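# Hand the ball over into arm2's gutter

## Task

Get the ball out of whichever gutter now holds it and into the gutter belonging to arm2, then have that gutter resting on its rest bar with the ball inside. Transferring by tipping one gutter into another is allowed. The task fails if the box is moved, raised, rotated or tilted beyond a small amount, or if the ball drops noticeably below table-top height at any moment when no robot is holding it. A gutter only retains the ball while its open end is kept above the other end; holding the handle vertical lets the ball escape. Foot positions in metres and headings in degrees measured counter-clockwise from +x: arm1 at x=-1.78 y=+0.07 z=+0.94 heading -1; arm2 at x=+0.00 y=+0.23 z=+0.89 heading +90; arm3 at x=+1.78 y=+0.13 z=+0.89 heading -178. To finish, open the grippers and move the arms away; a result that stays in place only because a robot is holding it does not count. Knocking anything out of the work area also fails the task.

## Robot and tools

Setup: three identical i2rt Big YAM arms named arm1, arm2 and arm3, each with six revolute joints, a two-finger gripper and a wrist camera. Feet are fixed at the positions listed in the task. Fixed room cameras are cam_end_1, cam_end_2, cam_gap_1, cam_gap_2, cam_side and cam_top; the wrist cameras are arm1_cam_wrist, arm2_cam_wrist and arm3_cam_wrist. Reach is roughly 1.0 m out from the joint1 axis. Loose objects may occasionally get a brief shove from outside.

Frame: one shared scene frame, origin on the floor, +z up, metres. The "hand" point is midway between the fingertips; its z axis runs along the fingers and its y axis is the opening direction. Nothing in the results prints the foot pose directly.

execute_actions(actions, cameras): actions is a list holding one action, or empty to just read state and images. The action is an object keyed by robot name; each robot gets {"joints": {...}}. There is one such block per arm, not one shared list. Every value is an absolute target, never an offset: joint1_rad to joint6_rad in radians, gripper_m as fingertip gap in metres. Ranges (with tolerance counted as reached): joint1_rad -2.879..2.879 (±0.045), rotation about the foot, positive counter-clockwise from above, 0 means along the foot heading; joint2_rad 0..3.141 (±0.14), shoulder, 0 has the upper arm pointing back nearly level, increasing lifts it up then forward; joint3_rad 0..3.019 (±0.09), elbow, 0 folded, increasing opens; joint4_rad -1.692..1.57 (±0.055), hand pitch, positive tilts fingers up; joint5_rad -1.57..1.57 (±0.03), sideways hand swing, positive to the arm's right; joint6_rad -2.094..2.094 (±0.035), hand roll, positive clockwise viewed from behind; gripper_m 0..0.093 (±0.003), finger force about 50-62 N per pad. Joints you omit may keep chasing earlier targets. All motions in an action begin at once and may finish at different times; each joint has its own speed, so the hand can sweep a wide arc. No action exceeds 15 s. Any unknown key or out-of-range number rejects the whole call and nothing moves. cameras selects which images come back (null or ["all"] for all, [] for none); the "pictures" line gives their order.

wait(seconds): 0 to 10 s, commands nothing, returns state and images like an empty action.

zoom_image(camera, region): enlarges part of a camera's most recent full image; region is [x0, y0, x1, y1] in pixels from the top-left, at most 504 by 504.

read_manual(section): returns only the URDF licence texts; no motion.

finished_scene(scene): ends scene 1 or 2 permanently and reports success; the next scene's task arrives in its result. Call it only once the ball sits in arm2's gutter on its bar and all grippers are open and clear.

Reading results: joint_status tells how each commanded motion of the last accepted action ended. "off_target" means it stopped short and may still push. After "contact_stop" or "time_out" the joint holds where it stopped; a timed-out joint may still push toward its target (or one within 0.375, 0.375, 0.113, 0.225, 0.075, 0.3 rad for joints 1-6) and will move there if the obstruction clears; on_its_own lists such joints, and its "held at" value is the held target, not the current angle. Sending the reported position relieves the push. "joint command not followed" with a "cause:" line means a safety check blocked that arm's joint targets (the gripper target still runs); the blocked joints read "not_followed" and may be retried automatically on later actions until new valid targets are given. Empty calls never show this line. Tiny target changes may produce no motion. A joint carrying a load can sag.

Hazards: the arms do not stop on contact and can push hard. Two robots pressing hard against each other fails and ends the run; a hard hit may too. The self/arm collision check can be late and ignores fingers, gripper housings and wrist cameras, and no result line reports arm-to-arm contact. Robots do not wait for one another. Sustained loading heats motors: MOTOR HOT appears at 85 °C; at 100 °C an OVER-TEMPERATURE FAULT drops that arm and its gripper until cooled, and its joints report "limit_stop_at_motor_heat" (resend targets afterward). Heat partly carries into the next scene. Avoid dropping the ball, disturbing the box, slamming or jamming, and tipping a gutter with its closed end high.

Calibration: each camera has K, distortion and a 4x4 T_world_to_cam mapping scene coordinates into the camera frame (OpenCV conventions). Room cameras can be off by up to about 2.3 degrees and 9 mm; wrist camera poses derive from reported joint angles, so their error is larger. The simulation keeps running while the operator thinks, with the robot holding its last command.

Each tool is called after "Emit:" in YAML: its name, and indented under it one key for each argument.

## Session

Emit:
execute_actions:
  actions: []

Scene clock: 0.00 s.
Motor temperatures (°C, as the motors report them): arm1=[23 22 25 24 23 23] | arm2=[24 24 23 25 24 25] | arm3=[25 22 24 23 25 23]
arm1.joint_positions: joint1_rad=+0.600 joint2_rad=+0.444 joint3_rad=+1.527 joint4_rad=-1.199 joint5_rad=-0.079 joint6_rad=-0.116 gripper_m=+0.094
arm1.joint_status: not commanded
arm1.hand: x=-1.6816 y=+0.1537 z=+1.6020 quat_wxyz=(-0.641, +0.283, -0.689, -0.184) (m; scene frame)
arm2.joint_positions: joint1_rad=-0.657 joint2_rad=+0.646 joint3_rad=+1.602 joint4_rad=-1.509 joint5_rad=-0.088 joint6_rad=+0.659 gripper_m=+0.094
arm2.joint_status: not commanded
arm2.hand: x=+0.1053 y=+0.3841 z=+1.4890 quat_wxyz=(-0.317, +0.129, -0.861, -0.377) (m; scene frame)
arm3.joint_positions: joint1_rad=-0.176 joint2_rad=+0.570 joint3_rad=+1.307 joint4_rad=-1.291 joint5_rad=-0.197 joint6_rad=-0.132 gripper_m=+0.094
arm3.joint_status: not commanded
arm3.hand: x=+1.5446 y=+0.1274 z=+1.4098 quat_wxyz=(-0.018, -0.872, -0.040, +0.488) (m; scene frame)
pictures: arm1_cam_wrist, arm2_cam_wrist, arm3_cam_wrist, cam_end_1, cam_end_2, cam_gap_1, cam_gap_2, cam_side, cam_top
Images, in order (width x height): arm1_cam_wrist 504x504, arm2_cam_wrist 504x504, arm3_cam_wrist 504x504, cam_end_1 896x504, cam_end_2 896x504, cam_gap_1 896x504, cam_gap_2 896x504, cam_side 896x504, cam_top 896x504.

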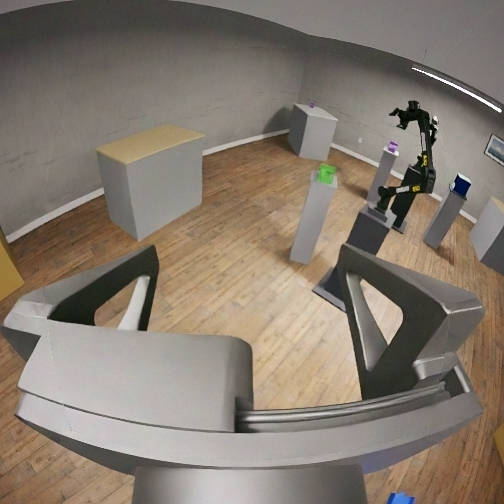

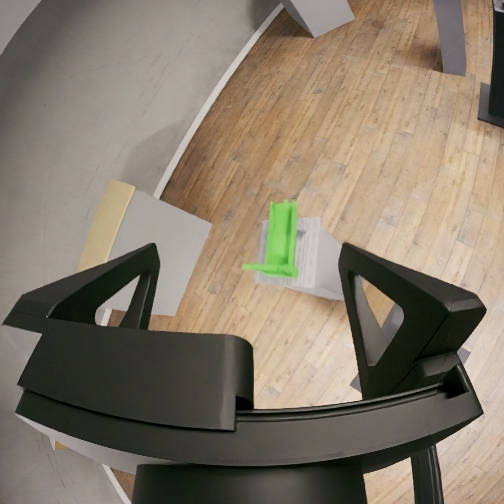

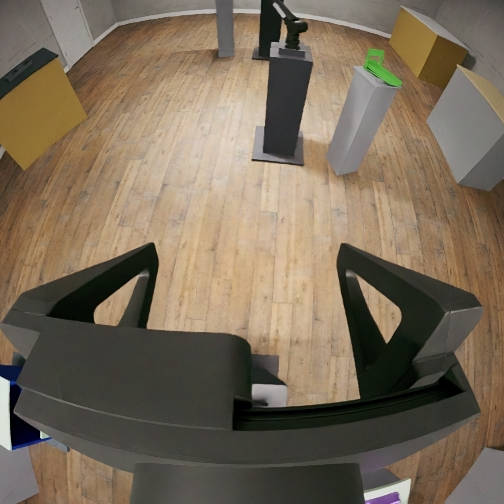

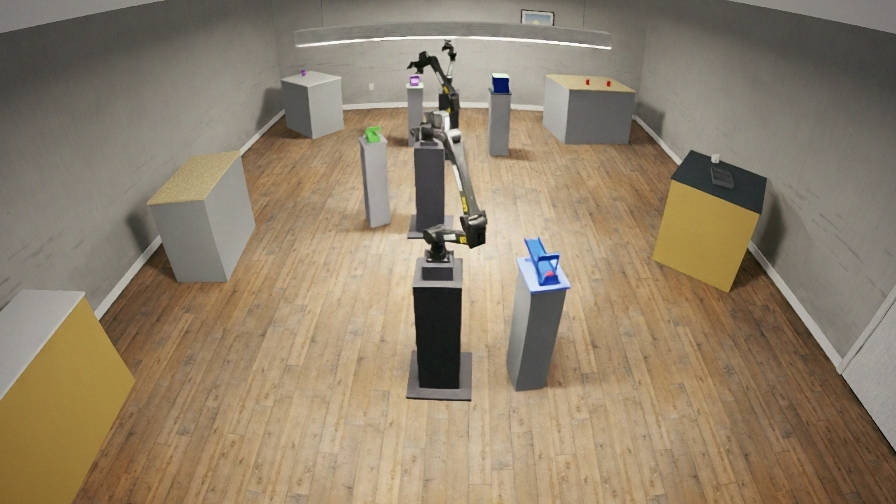

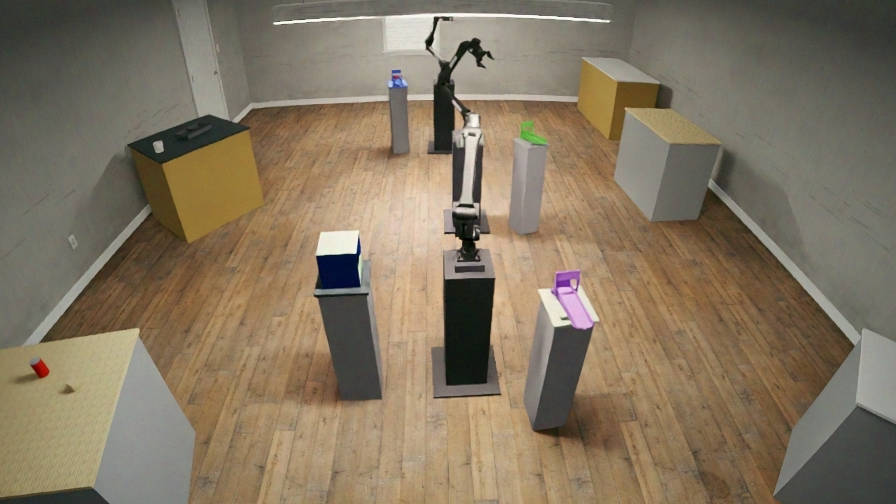

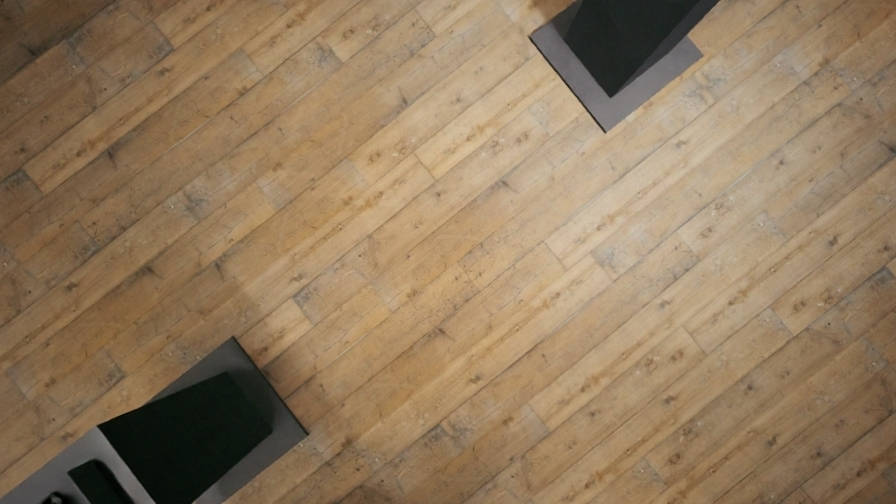

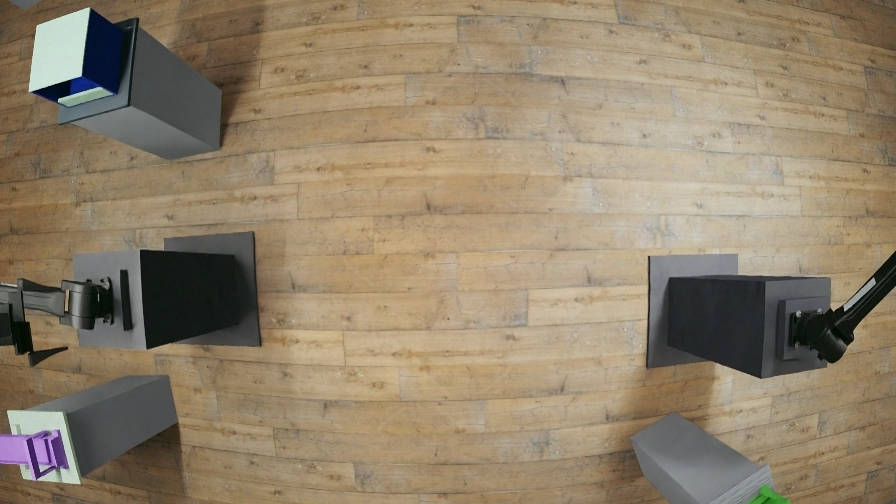

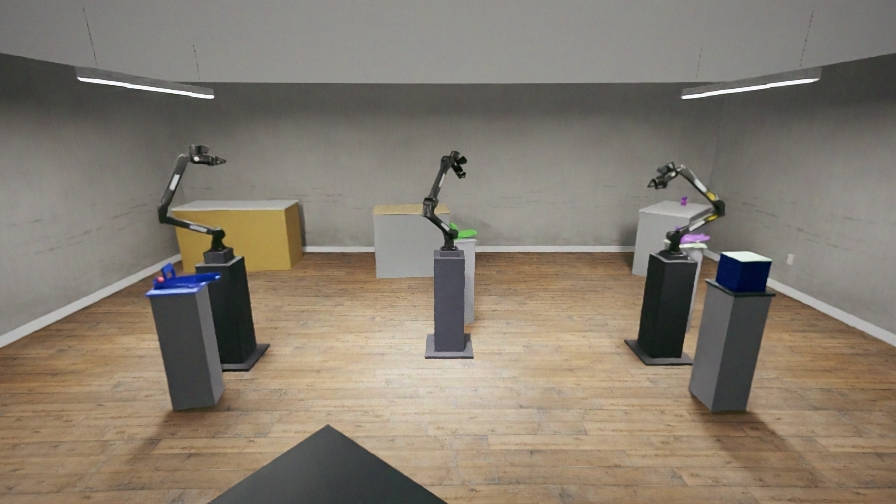

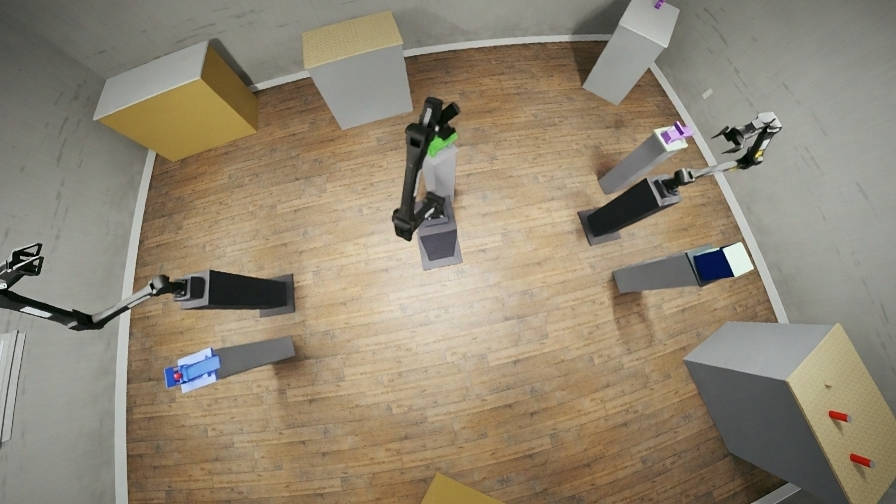

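Emit:
zoom_image:
  camera: "cam_end_1"
  region: [480, 210, 600, 310]

Emit:
zoom_image:
  camera: "cam_side"
  region: [130, 240, 250, 310]

Emit:
zoom_image:
  camera: "cam_end_2"
  region: [500, 250, 640, 350]

Emit:
zoom_image:
  camera: "arm2_cam_wrist"
  region: [220, 180, 340, 300]

Region (480, 210, 600, 310) of cam_end_1's 896x504 image, scaled by 4.200, with more detail than that image has.

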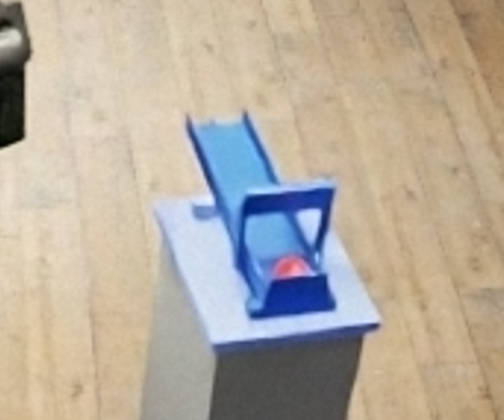

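Region (130, 240, 250, 310) of cam_side's 896x504 image, scaled by 4.200, with more detail than that image has; it fills the top 294 rows of this view, and the rest is white.

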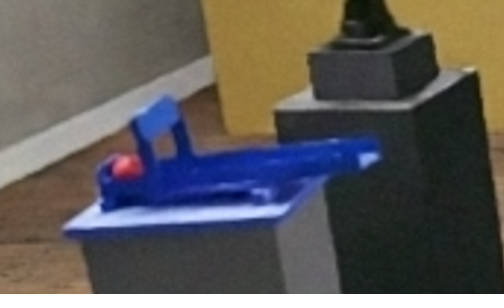

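Region (500, 250, 640, 350) of cam_end_2's 896x504 image, scaled by 3.600, with more detail than that image has; it fills the top 360 rows of this view, and the rest is white.

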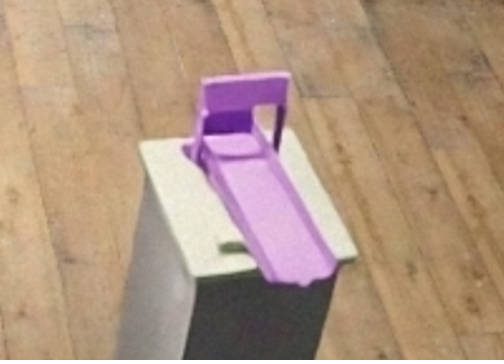

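Region (220, 180, 340, 300) of arm2_cam_wrist's 504x504 image, scaled by 4.200, with more detail than that image has.

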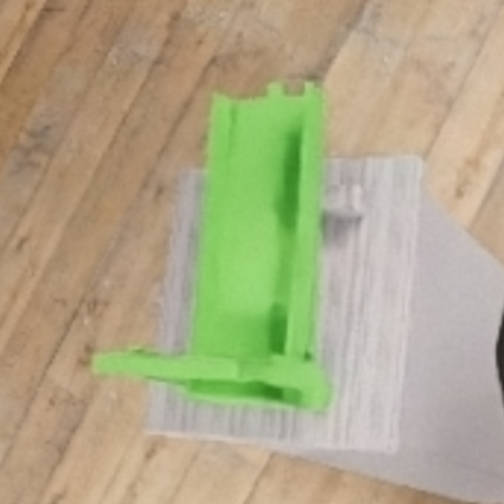

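Emit:
execute_actions:
  actions:
    - {"arm1":{"joints":{"joint1_rad":-1.74,"joint2_rad":1.517,"joint3_rad":1.603,"joint4_rad":-1.6,"joint5_rad":0,"joint6_rad":0}},"arm2":{"joints":{"joint1_rad":-0.06,"joint2_rad":1.517,"joint3_rad":1.603,"joint4_rad":-1.6,"joint5_rad":0,"joint6_rad":0}}}
  cameras: ["arm1_cam_wrist","arm2_cam_wrist","cam_side"]

Scene clock: 69.20 s.
Motor temperatures (°C, as the motors report them): arm1=[23 22 28 25 23 23] | arm2=[24 25 29 25 24 25] | arm3=[25 22 30 23 25 23]
arm1.joint_positions: joint1_rad=-1.745 joint2_rad=+1.522 joint3_rad=+1.600 joint4_rad=-1.585 joint5_rad=-0.001 joint6_rad=-0.009 gripper_m=+0.094
arm1.joint_status: all done
arm1.hand: x=-1.8673 y=-0.3905 z=+1.2343 quat_wxyz=(-0.023, -0.766, -0.643, +0.023) (m; scene frame)
arm2.joint_positions: joint1_rad=-0.054 joint2_rad=+1.534 joint3_rad=+1.585 joint4_rad=-1.590 joint5_rad=+0.000 joint6_rad=+0.011 gripper_m=+0.094
arm2.joint_status: all done
arm2.hand: x=+0.0267 y=+0.6936 z=+1.1824 quat_wxyz=(-0.015, +0.683, -0.730, -0.016) (m; scene frame)
arm3.joint_positions: joint1_rad=-0.176 joint2_rad=+0.570 joint3_rad=+1.307 joint4_rad=-1.291 joint5_rad=-0.197 joint6_rad=-0.132 gripper_m=+0.094
arm3.joint_status: not commanded
arm3.hand: x=+1.5446 y=+0.1274 z=+1.4098 quat_wxyz=(-0.018, -0.872, -0.040, +0.488) (m; scene frame)
pictures: arm1_cam_wrist, arm2_cam_wrist, cam_side
camera_calibration (this result's frames):
arm1_cam_wrist: T_world_to_cam=[[-0.984097, 0.177538, -0.00582662, -1.7599], [0.147422, 0.834585, 0.530786, -0.0534908], [0.0990975, 0.521486, -0.847486, 1.55965], [0, 0, 0, 1]] pos_world=[-1.87858, -0.456243, 1.33992]
arm2_cam_wrist: T_world_to_cam=[[0.996976, -0.0764685, 0.0138572, 0.0116795], [-0.0716691, -0.835744, 0.544421, -0.0577246], [-0.03005, -0.543768, -0.838697, 1.49135], [0, 0, 0, 1]] pos_world=[0.0290339, 0.7636, 1.28206]
Images, in order (width x height): arm1_cam_wrist 504x504, arm2_cam_wrist 504x504, cam_side 896x504.

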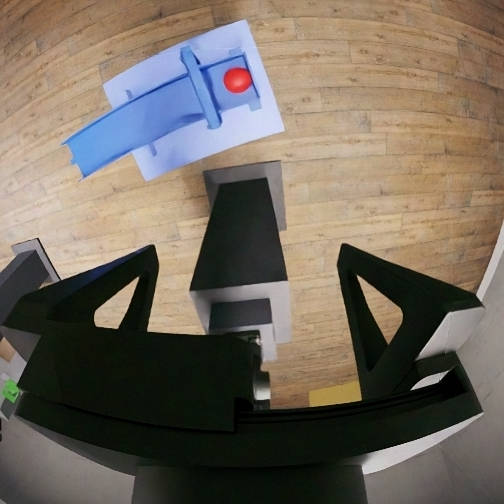

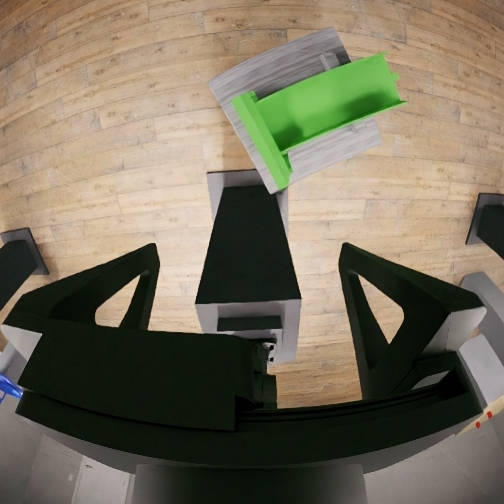

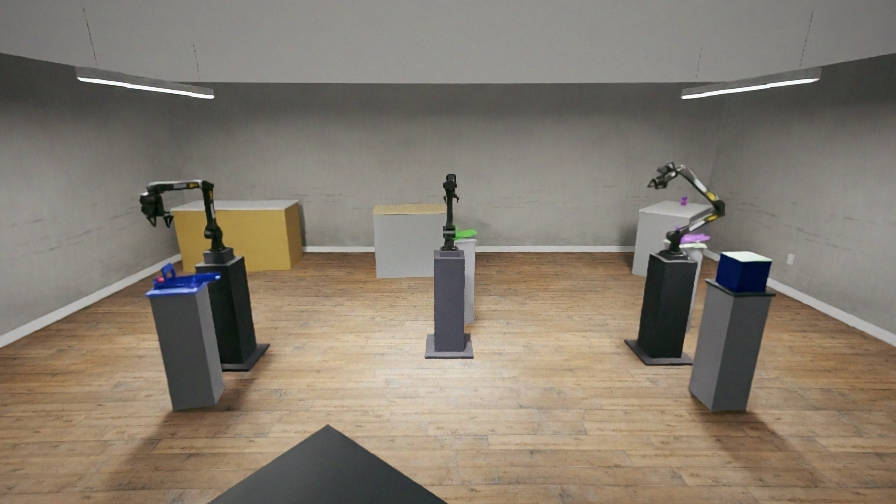

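Emit:
execute_actions:
  actions:
    - {"arm1":{"joints":{"joint1_rad":-1.695,"joint2_rad":1.928,"joint3_rad":1.619,"joint4_rad":-1.332,"joint5_rad":-0.24,"joint6_rad":-0.28}},"arm2":{"joints":{"joint1_rad":-0.018,"joint2_rad":1.606,"joint3_rad":1.31,"joint4_rad":-1.183,"joint5_rad":0.233,"joint6_rad":-0.37}}}
  cameras: ["arm1_cam_wrist","arm2_cam_wrist","cam_side","cam_end_1","cam_end_2"]

Scene clock: 110.77 s.
Motor temperatures (°C, as the motors report them): arm1=[23 24 30 24 23 23] | arm2=[24 27 32 25 24 25] | arm3=[25 22 31 23 25 23]
arm1.joint_positions: joint1_rad=-1.698 joint2_rad=+1.923 joint3_rad=+1.600 joint4_rad=-1.345 joint5_rad=-0.237 joint6_rad=-0.269 gripper_m=+0.094
arm1.joint_status: all done
arm1.hand: x=-1.8166 y=-0.4860 z=+1.0394 quat_wxyz=(-0.074, -0.657, -0.742, -0.107) (m; scene frame)
arm2.joint_positions: joint1_rad=-0.021 joint2_rad=+1.626 joint3_rad=+1.296 joint4_rad=-1.197 joint5_rad=+0.230 joint6_rad=-0.358 gripper_m=+0.094
arm2.joint_status: all done
arm2.hand: x=+0.0508 y=+0.7124 z=+1.0370 quat_wxyz=(-0.086, +0.808, -0.578, +0.079) (m; scene frame)
arm3.joint_positions: joint1_rad=-0.176 joint2_rad=+0.570 joint3_rad=+1.307 joint4_rad=-1.291 joint5_rad=-0.197 joint6_rad=-0.132 gripper_m=+0.094
arm3.joint_status: not commanded
arm3.hand: x=+1.5446 y=+0.1274 z=+1.4098 quat_wxyz=(-0.018, -0.872, -0.040, +0.488) (m; scene frame)
pictures: arm1_cam_wrist, arm2_cam_wrist, cam_end_1, cam_end_2, cam_side
camera_calibration (this result's frames):
arm1_cam_wrist: T_world_to_cam=[[-0.960615, -0.108337, -0.255893, -1.53051], [-0.243835, 0.770288, 0.589237, -0.680582], [0.133275, 0.628426, -0.766367, 1.46908], [0, 0, 0, 1]] pos_world=[-1.83198, -0.564777, 1.13524]
arm2_cam_wrist: T_world_to_cam=[[0.918737, 0.307839, 0.247299, -0.520681], [0.112599, -0.804519, 0.583156, -0.0329328], [0.378475, -0.507921, -0.773804, 1.26679], [0, 0, 0, 1]] pos_world=[0.00262963, 0.77722, 1.12821]
Images, in order (width x height): arm1_cam_wrist 504x504, arm2_cam_wrist 504x504, cam_end_1 896x504, cam_end_2 896x504, cam_side 896x504.

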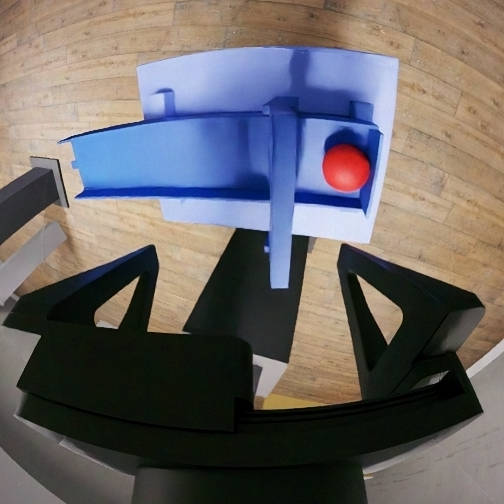

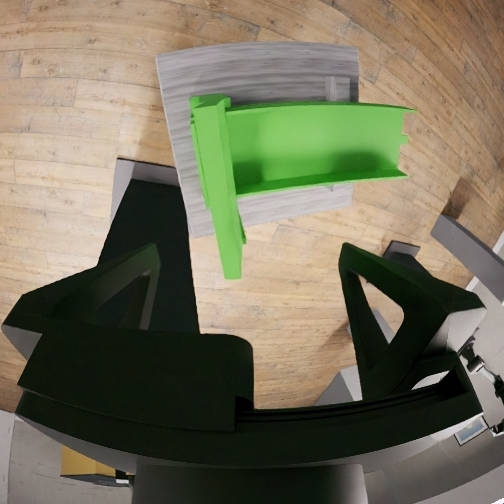

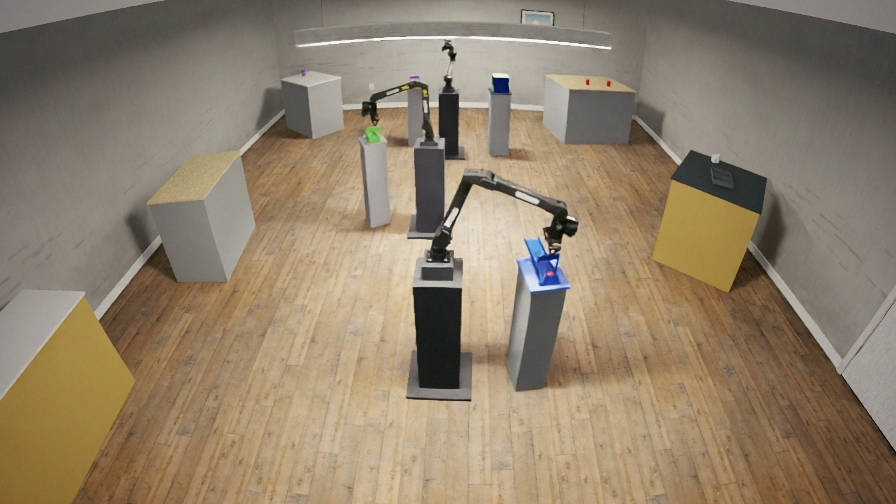

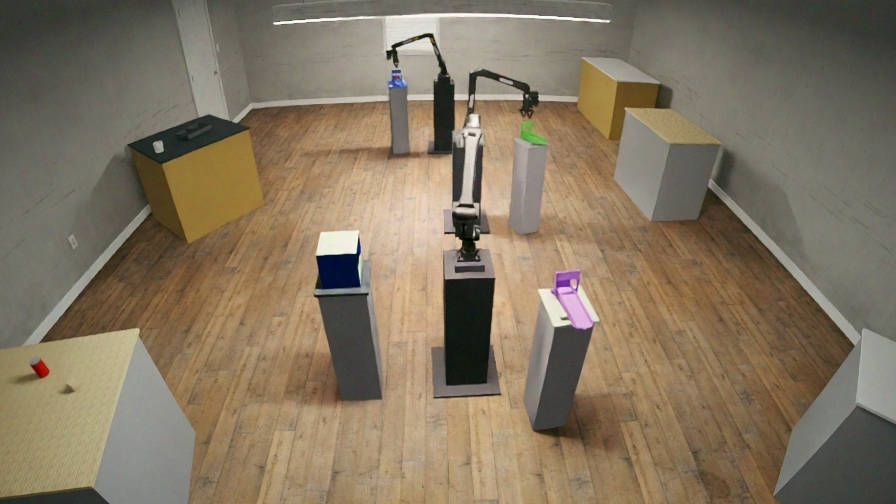

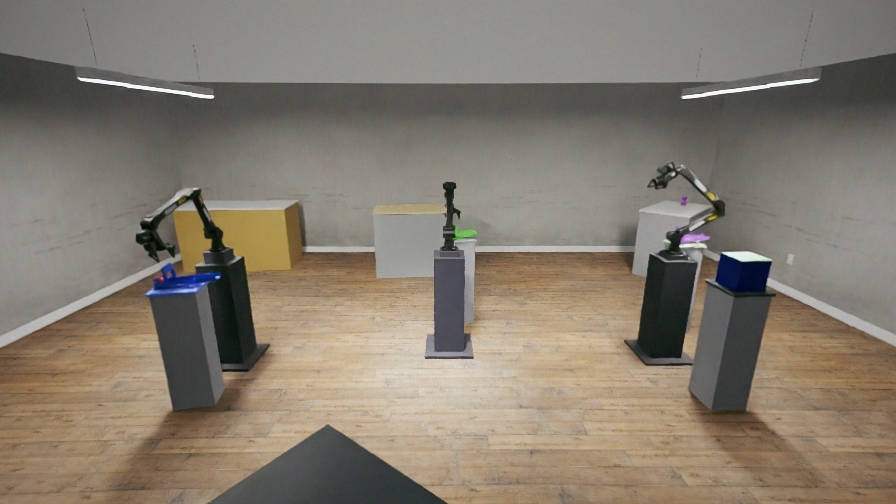

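Emit:
execute_actions:
  actions:
    - {"arm1":{"joints":{"joint1_rad":-1.698,"joint2_rad":1.989,"joint3_rad":1.557,"joint4_rad":-1.182,"joint5_rad":-0.24,"joint6_rad":-0.29}},"arm2":{"joints":{"joint1_rad":-0.010,"joint2_rad":1.667,"joint3_rad":1.214,"joint4_rad":-0.978,"joint5_rad":0.233,"joint6_rad":-0.42}}}
  cameras: ["arm1_cam_wrist","arm2_cam_wrist","cam_side","cam_end_1","cam_end_2"]

Emit:
zoom_image:
  camera: "cam_side"
  region: [120, 220, 240, 310]

Emit:
zoom_image:
  camera: "cam_end_2"
  region: [480, 70, 580, 160]

Scene clock: 134.87 s.
Motor temperatures (°C, as the motors report them): arm1=[23 25 30 24 23 23] | arm2=[24 28 32 25 24 25] | arm3=[25 22 31 23 25 23]
arm1.joint_positions: joint1_rad=-1.698 joint2_rad=+1.982 joint3_rad=+1.568 joint4_rad=-1.197 joint5_rad=-0.237 joint6_rad=-0.279 gripper_m=+0.094
arm1.joint_status: all done
arm1.hand: x=-1.8190 y=-0.5061 z=+0.9942 quat_wxyz=(-0.090, -0.652, -0.748, -0.083) (m; scene frame)
arm2.joint_positions: joint1_rad=-0.020 joint2_rad=+1.678 joint3_rad=+1.207 joint4_rad=-0.993 joint5_rad=+0.231 joint6_rad=-0.409 gripper_m=+0.094
arm2.joint_status: all done
arm2.hand: x=+0.0505 y=+0.7269 z=+0.9839 quat_wxyz=(-0.111, +0.819, -0.559, +0.064) (m; scene frame)
arm3.joint_positions: joint1_rad=-0.176 joint2_rad=+0.570 joint3_rad=+1.307 joint4_rad=-1.291 joint5_rad=-0.197 joint6_rad=-0.132 gripper_m=+0.094
arm3.joint_status: not commanded
arm3.hand: x=+1.5446 y=+0.1274 z=+1.4098 quat_wxyz=(-0.018, -0.872, -0.040, +0.488) (m; scene frame)
pictures: arm1_cam_wrist, arm2_cam_wrist, cam_end_1, cam_end_2, cam_side
camera_calibration (this result's frames):
arm1_cam_wrist: T_world_to_cam=[[-0.961239, -0.131798, -0.242177, -1.57326], [-0.247163, 0.801163, 0.545021, -0.5855], [0.122191, 0.583753, -0.802684, 1.44067], [0, 0, 0, 1]] pos_world=[-1.83303, -0.579265, 1.0945]
arm2_cam_wrist: T_world_to_cam=[[0.900999, 0.339584, 0.26997, -0.556302], [0.149777, -0.827539, 0.54106, 0.0660183], [0.407146, -0.447059, -0.796474, 1.20978], [0, 0, 0, 1]] pos_world=[-0.00121621, 0.784386, 1.07802]
Images, in order (width x height): arm1_cam_wrist 504x504, arm2_cam_wrist 504x504, cam_end_1 896x504, cam_end_2 896x504, cam_side 896x504.

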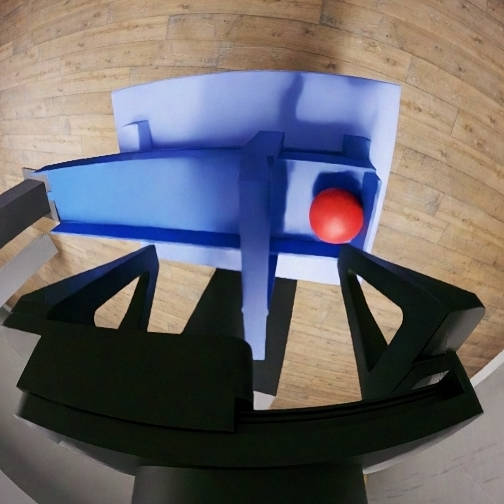

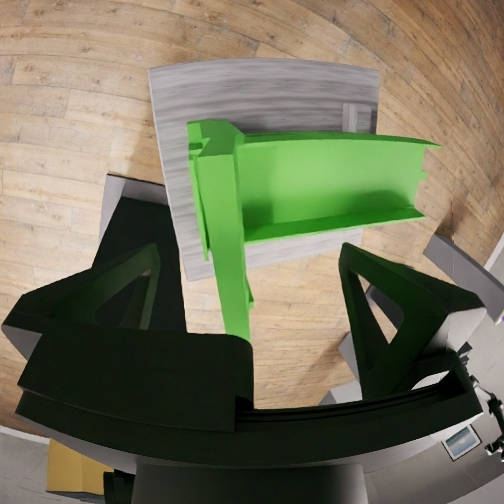

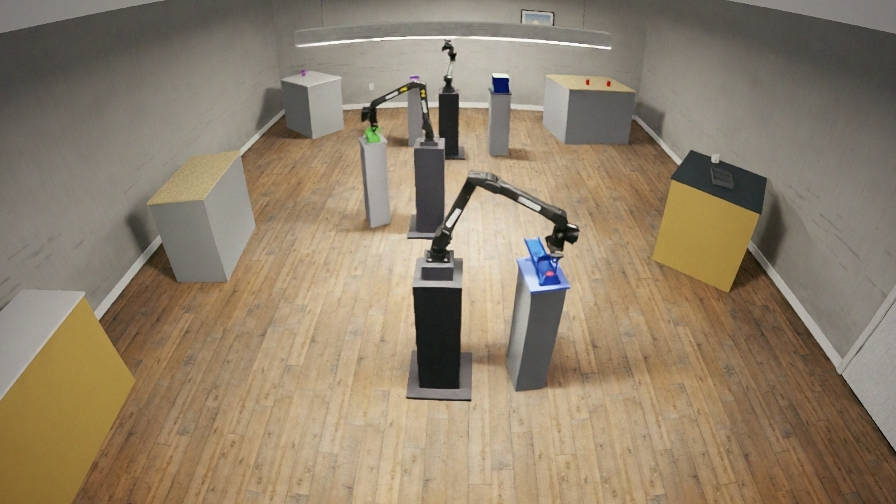

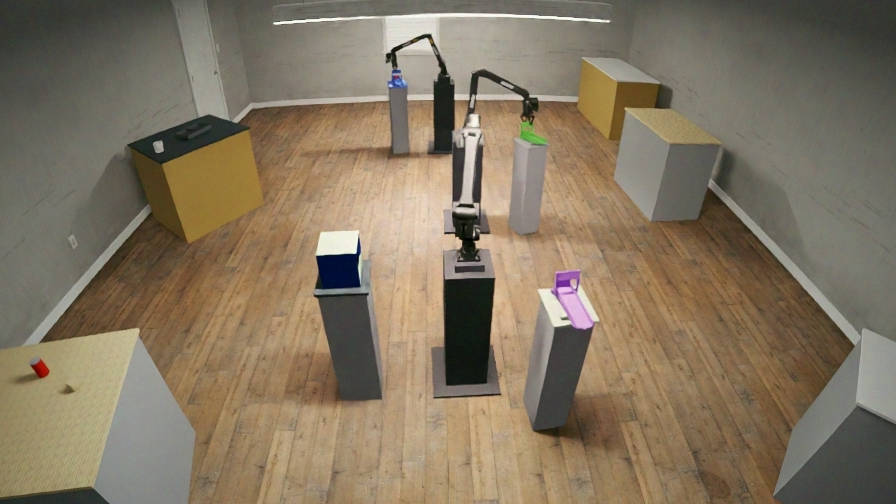

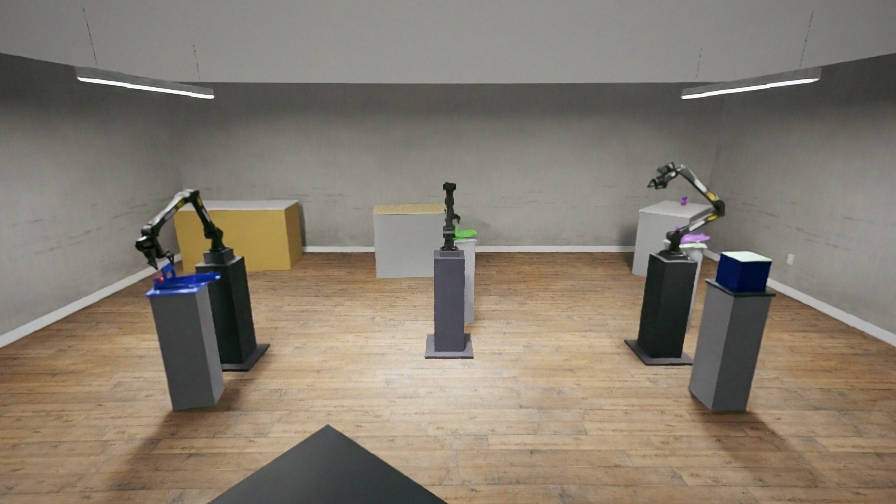

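Region (120, 220, 240, 310) of cam_side's 896x504 image, scaled by 4.200, with more detail than that image has; it fills the top 378 rows of this view, and the rest is white.

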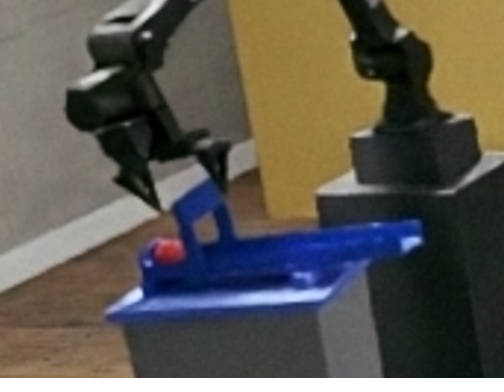

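Region (480, 70, 580, 160) of cam_end_2's 896x504 image, scaled by 5.040, with more detail than that image has; it fills the top 454 rows of this view, and the rest is white.

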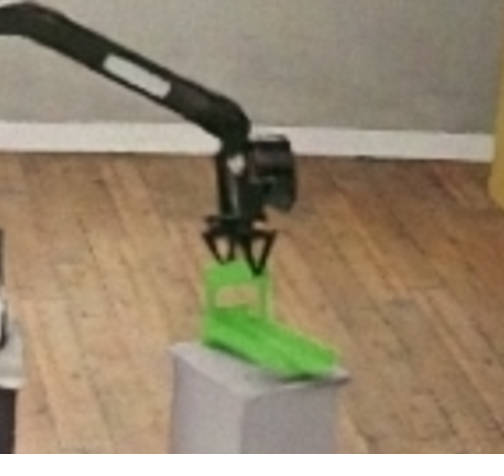

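Emit:
execute_actions:
  actions:
    - {"arm1":{"joints":{"joint2_rad":2.011,"joint3_rad":1.510,"joint4_rad":-1.143}},"arm2":{"joints":{"joint1_rad":0.002,"joint2_rad":1.687,"joint3_rad":1.186,"joint4_rad":-0.946}}}
  cameras: ["arm1_cam_wrist","arm2_cam_wrist","cam_side","cam_end_2"]

Emit:
zoom_image:
  camera: "cam_side"
  region: [120, 220, 240, 310]

Emit:
zoom_image:
  camera: "cam_end_2"
  region: [480, 70, 580, 160]

Scene clock: 146.10 s.
Motor temperatures (°C, as the motors report them): arm1=[23 25 30 24 23 23] | arm2=[24 28 31 25 24 25] | arm3=[25 22 31 23 25 23]
arm1.joint_positions: joint1_rad=-1.698 joint2_rad=+1.994 joint3_rad=+1.523 joint4_rad=-1.158 joint5_rad=-0.237 joint6_rad=-0.279 gripper_m=+0.094
arm1.joint_status: all done
arm1.hand: x=-1.8176 y=-0.4963 z=+0.9718 quat_wxyz=(-0.085, -0.653, -0.747, -0.091) (m; scene frame)
arm2.joint_positions: joint1_rad=-0.004 joint2_rad=+1.682 joint3_rad=+1.186 joint4_rad=-0.961 joint5_rad=+0.231 joint6_rad=-0.409 gripper_m=+0.094
arm2.joint_status: all done
arm2.hand: x=+0.0429 y=+0.7263 z=+0.9753 quat_wxyz=(-0.115, +0.823, -0.553, +0.061) (m; scene frame)
arm3.joint_positions: joint1_rad=-0.176 joint2_rad=+0.570 joint3_rad=+1.307 joint4_rad=-1.291 joint5_rad=-0.197 joint6_rad=-0.132 gripper_m=+0.094
arm3.joint_status: not commanded
arm3.hand: x=+1.5446 y=+0.1274 z=+1.4098 quat_wxyz=(-0.018, -0.872, -0.040, +0.488) (m; scene frame)
pictures: arm1_cam_wrist, arm2_cam_wrist, cam_end_2, cam_side
camera_calibration (this result's frames):
arm1_cam_wrist: T_world_to_cam=[[-0.960603, -0.127369, -0.24702, -1.5679], [-0.248651, 0.790913, 0.559133, -0.602312], [0.124155, 0.598526, -0.791424, 1.41677], [0, 0, 0, 1]] pos_world=[-1.8318, -0.571299, 1.07073]
arm2_cam_wrist: T_world_to_cam=[[0.895371, 0.352116, 0.272626, -0.558415], [0.162813, -0.828658, 0.535554, 0.0770015], [0.414491, -0.435132, -0.799285, 1.19953], [0, 0, 0, 1]] pos_world=[-0.00974348, 0.78239, 1.06977]
Images, in order (width x height): arm1_cam_wrist 504x504, arm2_cam_wrist 504x504, cam_end_2 896x504, cam_side 896x504.

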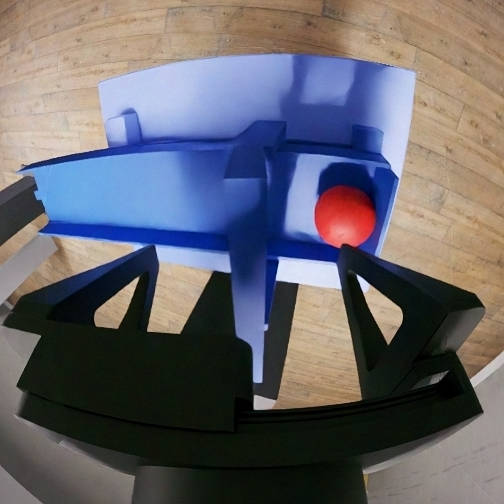

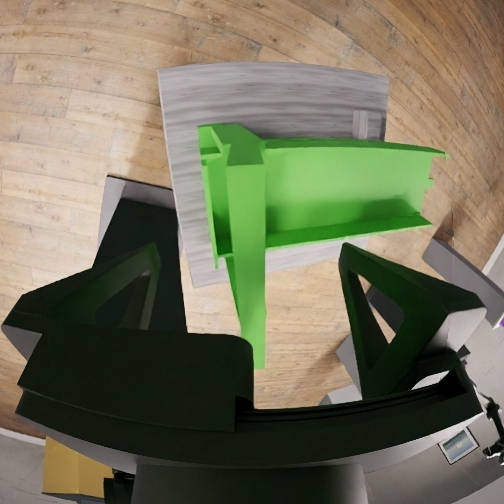

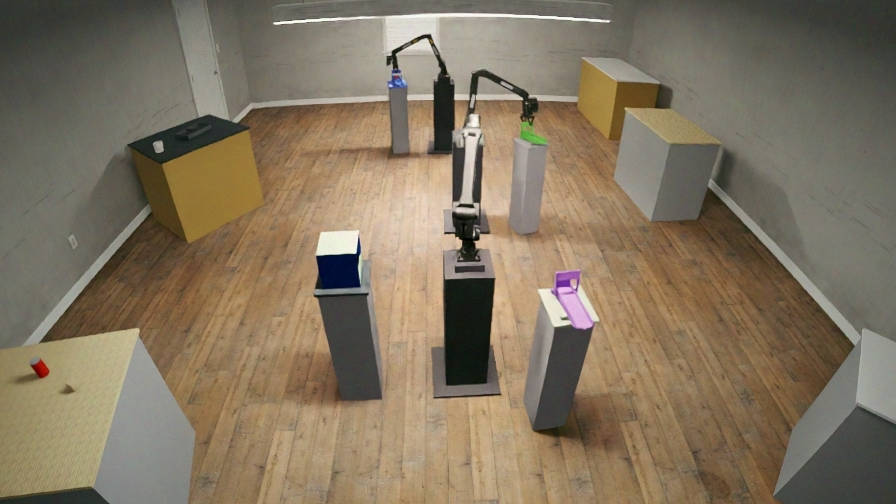

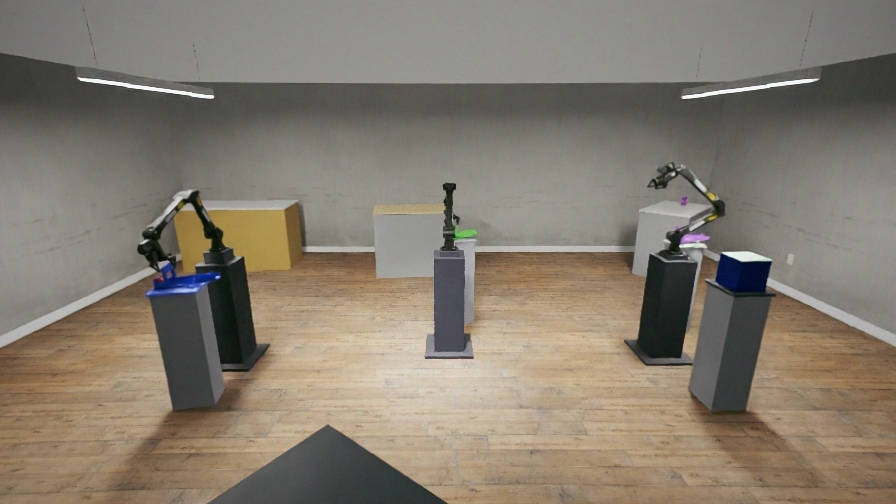

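Region (120, 220, 240, 310) of cam_side's 896x504 image, scaled by 4.200, with more detail than that image has; it fills the top 378 rows of this view, and the rest is white.

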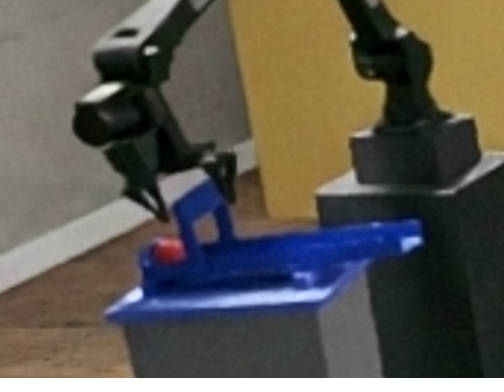

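Region (480, 70, 580, 160) of cam_end_2's 896x504 image, scaled by 5.040, with more detail than that image has; it fills the top 454 rows of this view, and the rest is white.

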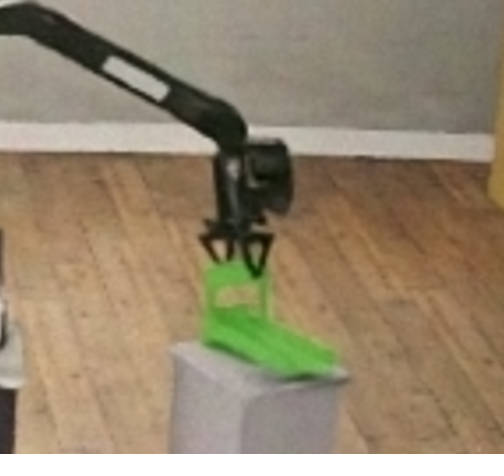

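Emit:
execute_actions:
  actions:
    - {"arm1":{"joints":{"joint2_rad":2.03,"joint4_rad":-1.13}},"arm2":{"joints":{"joint2_rad":1.725,"joint4_rad":-0.92}}}
  cameras: ["arm1_cam_wrist","arm2_cam_wrist","cam_side","cam_end_2"]

Emit:
zoom_image:
  camera: "cam_side"
  region: [120, 220, 240, 310]

Emit:
zoom_image:
  camera: "cam_end_2"
  region: [480, 70, 580, 160]

Scene clock: 155.07 s.
Motor temperatures (°C, as the motors report them): arm1=[23 25 29 24 23 23] | arm2=[24 28 31 25 24 25] | arm3=[25 22 32 23 25 23]
arm1.joint_positions: joint1_rad=-1.698 joint2_rad=+2.009 joint3_rad=+1.523 joint4_rad=-1.146 joint5_rad=-0.237 joint6_rad=-0.279 gripper_m=+0.094
arm1.joint_status: all done
arm1.hand: x=-1.8177 y=-0.4978 z=+0.9635 quat_wxyz=(-0.085, -0.653, -0.747, -0.092) (m; scene frame)
arm2.joint_positions: joint1_rad=-0.004 joint2_rad=+1.727 joint3_rad=+1.186 joint4_rad=-0.935 joint5_rad=+0.231 joint6_rad=-0.409 gripper_m=+0.094
arm2.joint_status: all done
arm2.hand: x=+0.0429 y=+0.7301 z=+0.9545 quat_wxyz=(-0.107, +0.824, -0.552, +0.066) (m; scene frame)
arm3.joint_positions: joint1_rad=-0.176 joint2_rad=+0.570 joint3_rad=+1.307 joint4_rad=-1.291 joint5_rad=-0.197 joint6_rad=-0.132 gripper_m=+0.094
arm3.joint_status: not commanded
arm3.hand: x=+1.5446 y=+0.1274 z=+1.4098 quat_wxyz=(-0.018, -0.872, -0.040, +0.488) (m; scene frame)
pictures: arm1_cam_wrist, arm2_cam_wrist, cam_end_2, cam_side
camera_calibration (this result's frames):
arm1_cam_wrist: T_world_to_cam=[[-0.960524, -0.12682, -0.247607, -1.56932], [-0.248835, 0.78964, 0.560847, -0.599142], [0.124394, 0.600321, -0.790026, 1.41112], [0, 0, 0, 1]] pos_world=[-1.83199, -0.573039, 1.06227]
arm2_cam_wrist: T_world_to_cam=[[0.89539, 0.357282, 0.265755, -0.551239], [0.162906, -0.818288, 0.551242, 0.0686972], [0.414413, -0.450283, -0.79089, 1.18754], [0, 0, 0, 1]] pos_world=[-0.00975011, 0.787892, 1.04784]
Images, in order (width x height): arm1_cam_wrist 504x504, arm2_cam_wrist 504x504, cam_end_2 896x504, cam_side 896x504.

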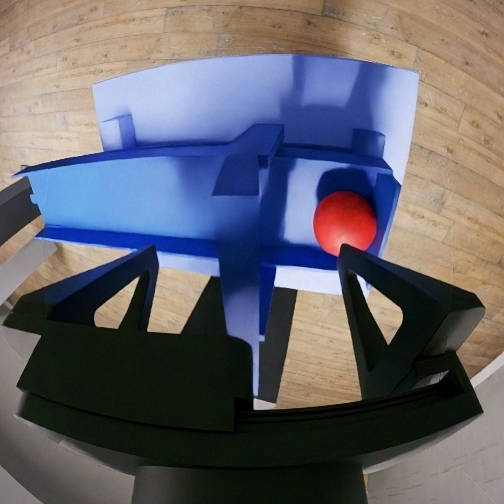

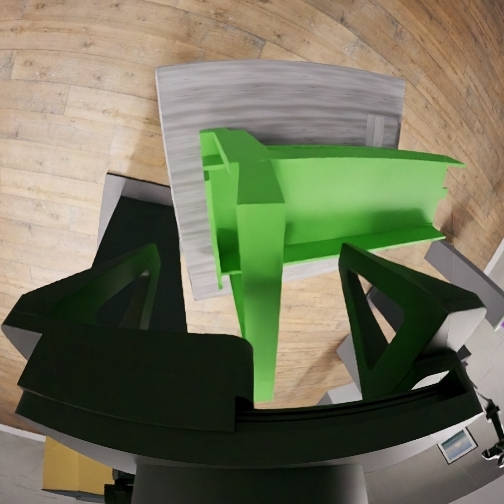

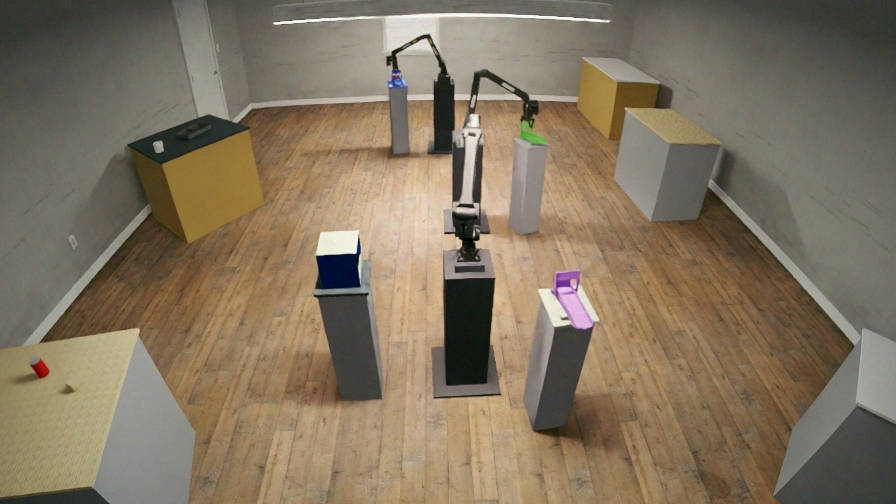

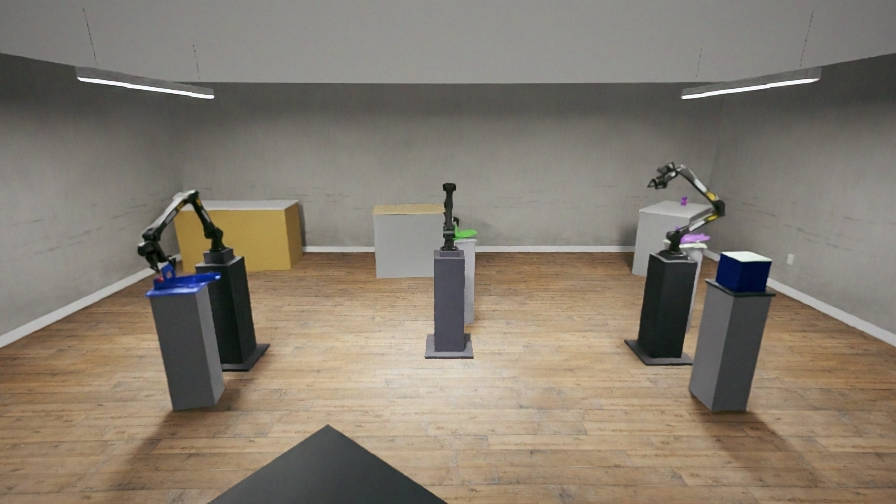

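Region (120, 220, 240, 310) of cam_side's 896x504 image, scaled by 4.200, with more detail than that image has; it fills the top 378 rows of this view, and the rest is white.

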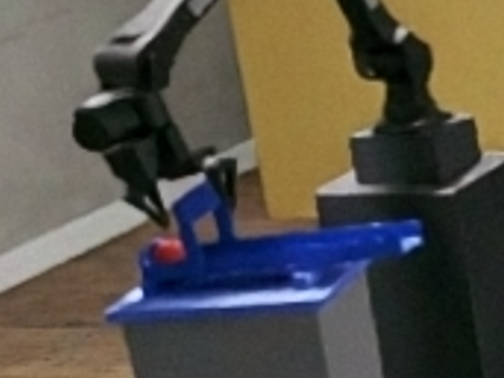

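Region (480, 70, 580, 160) of cam_end_2's 896x504 image, scaled by 5.040, with more detail than that image has; it fills the top 454 rows of this view, and the rest is white.

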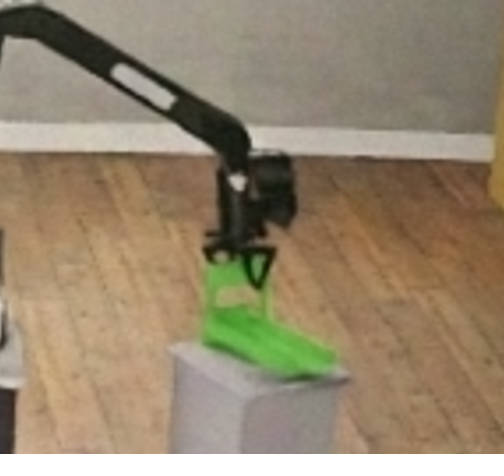

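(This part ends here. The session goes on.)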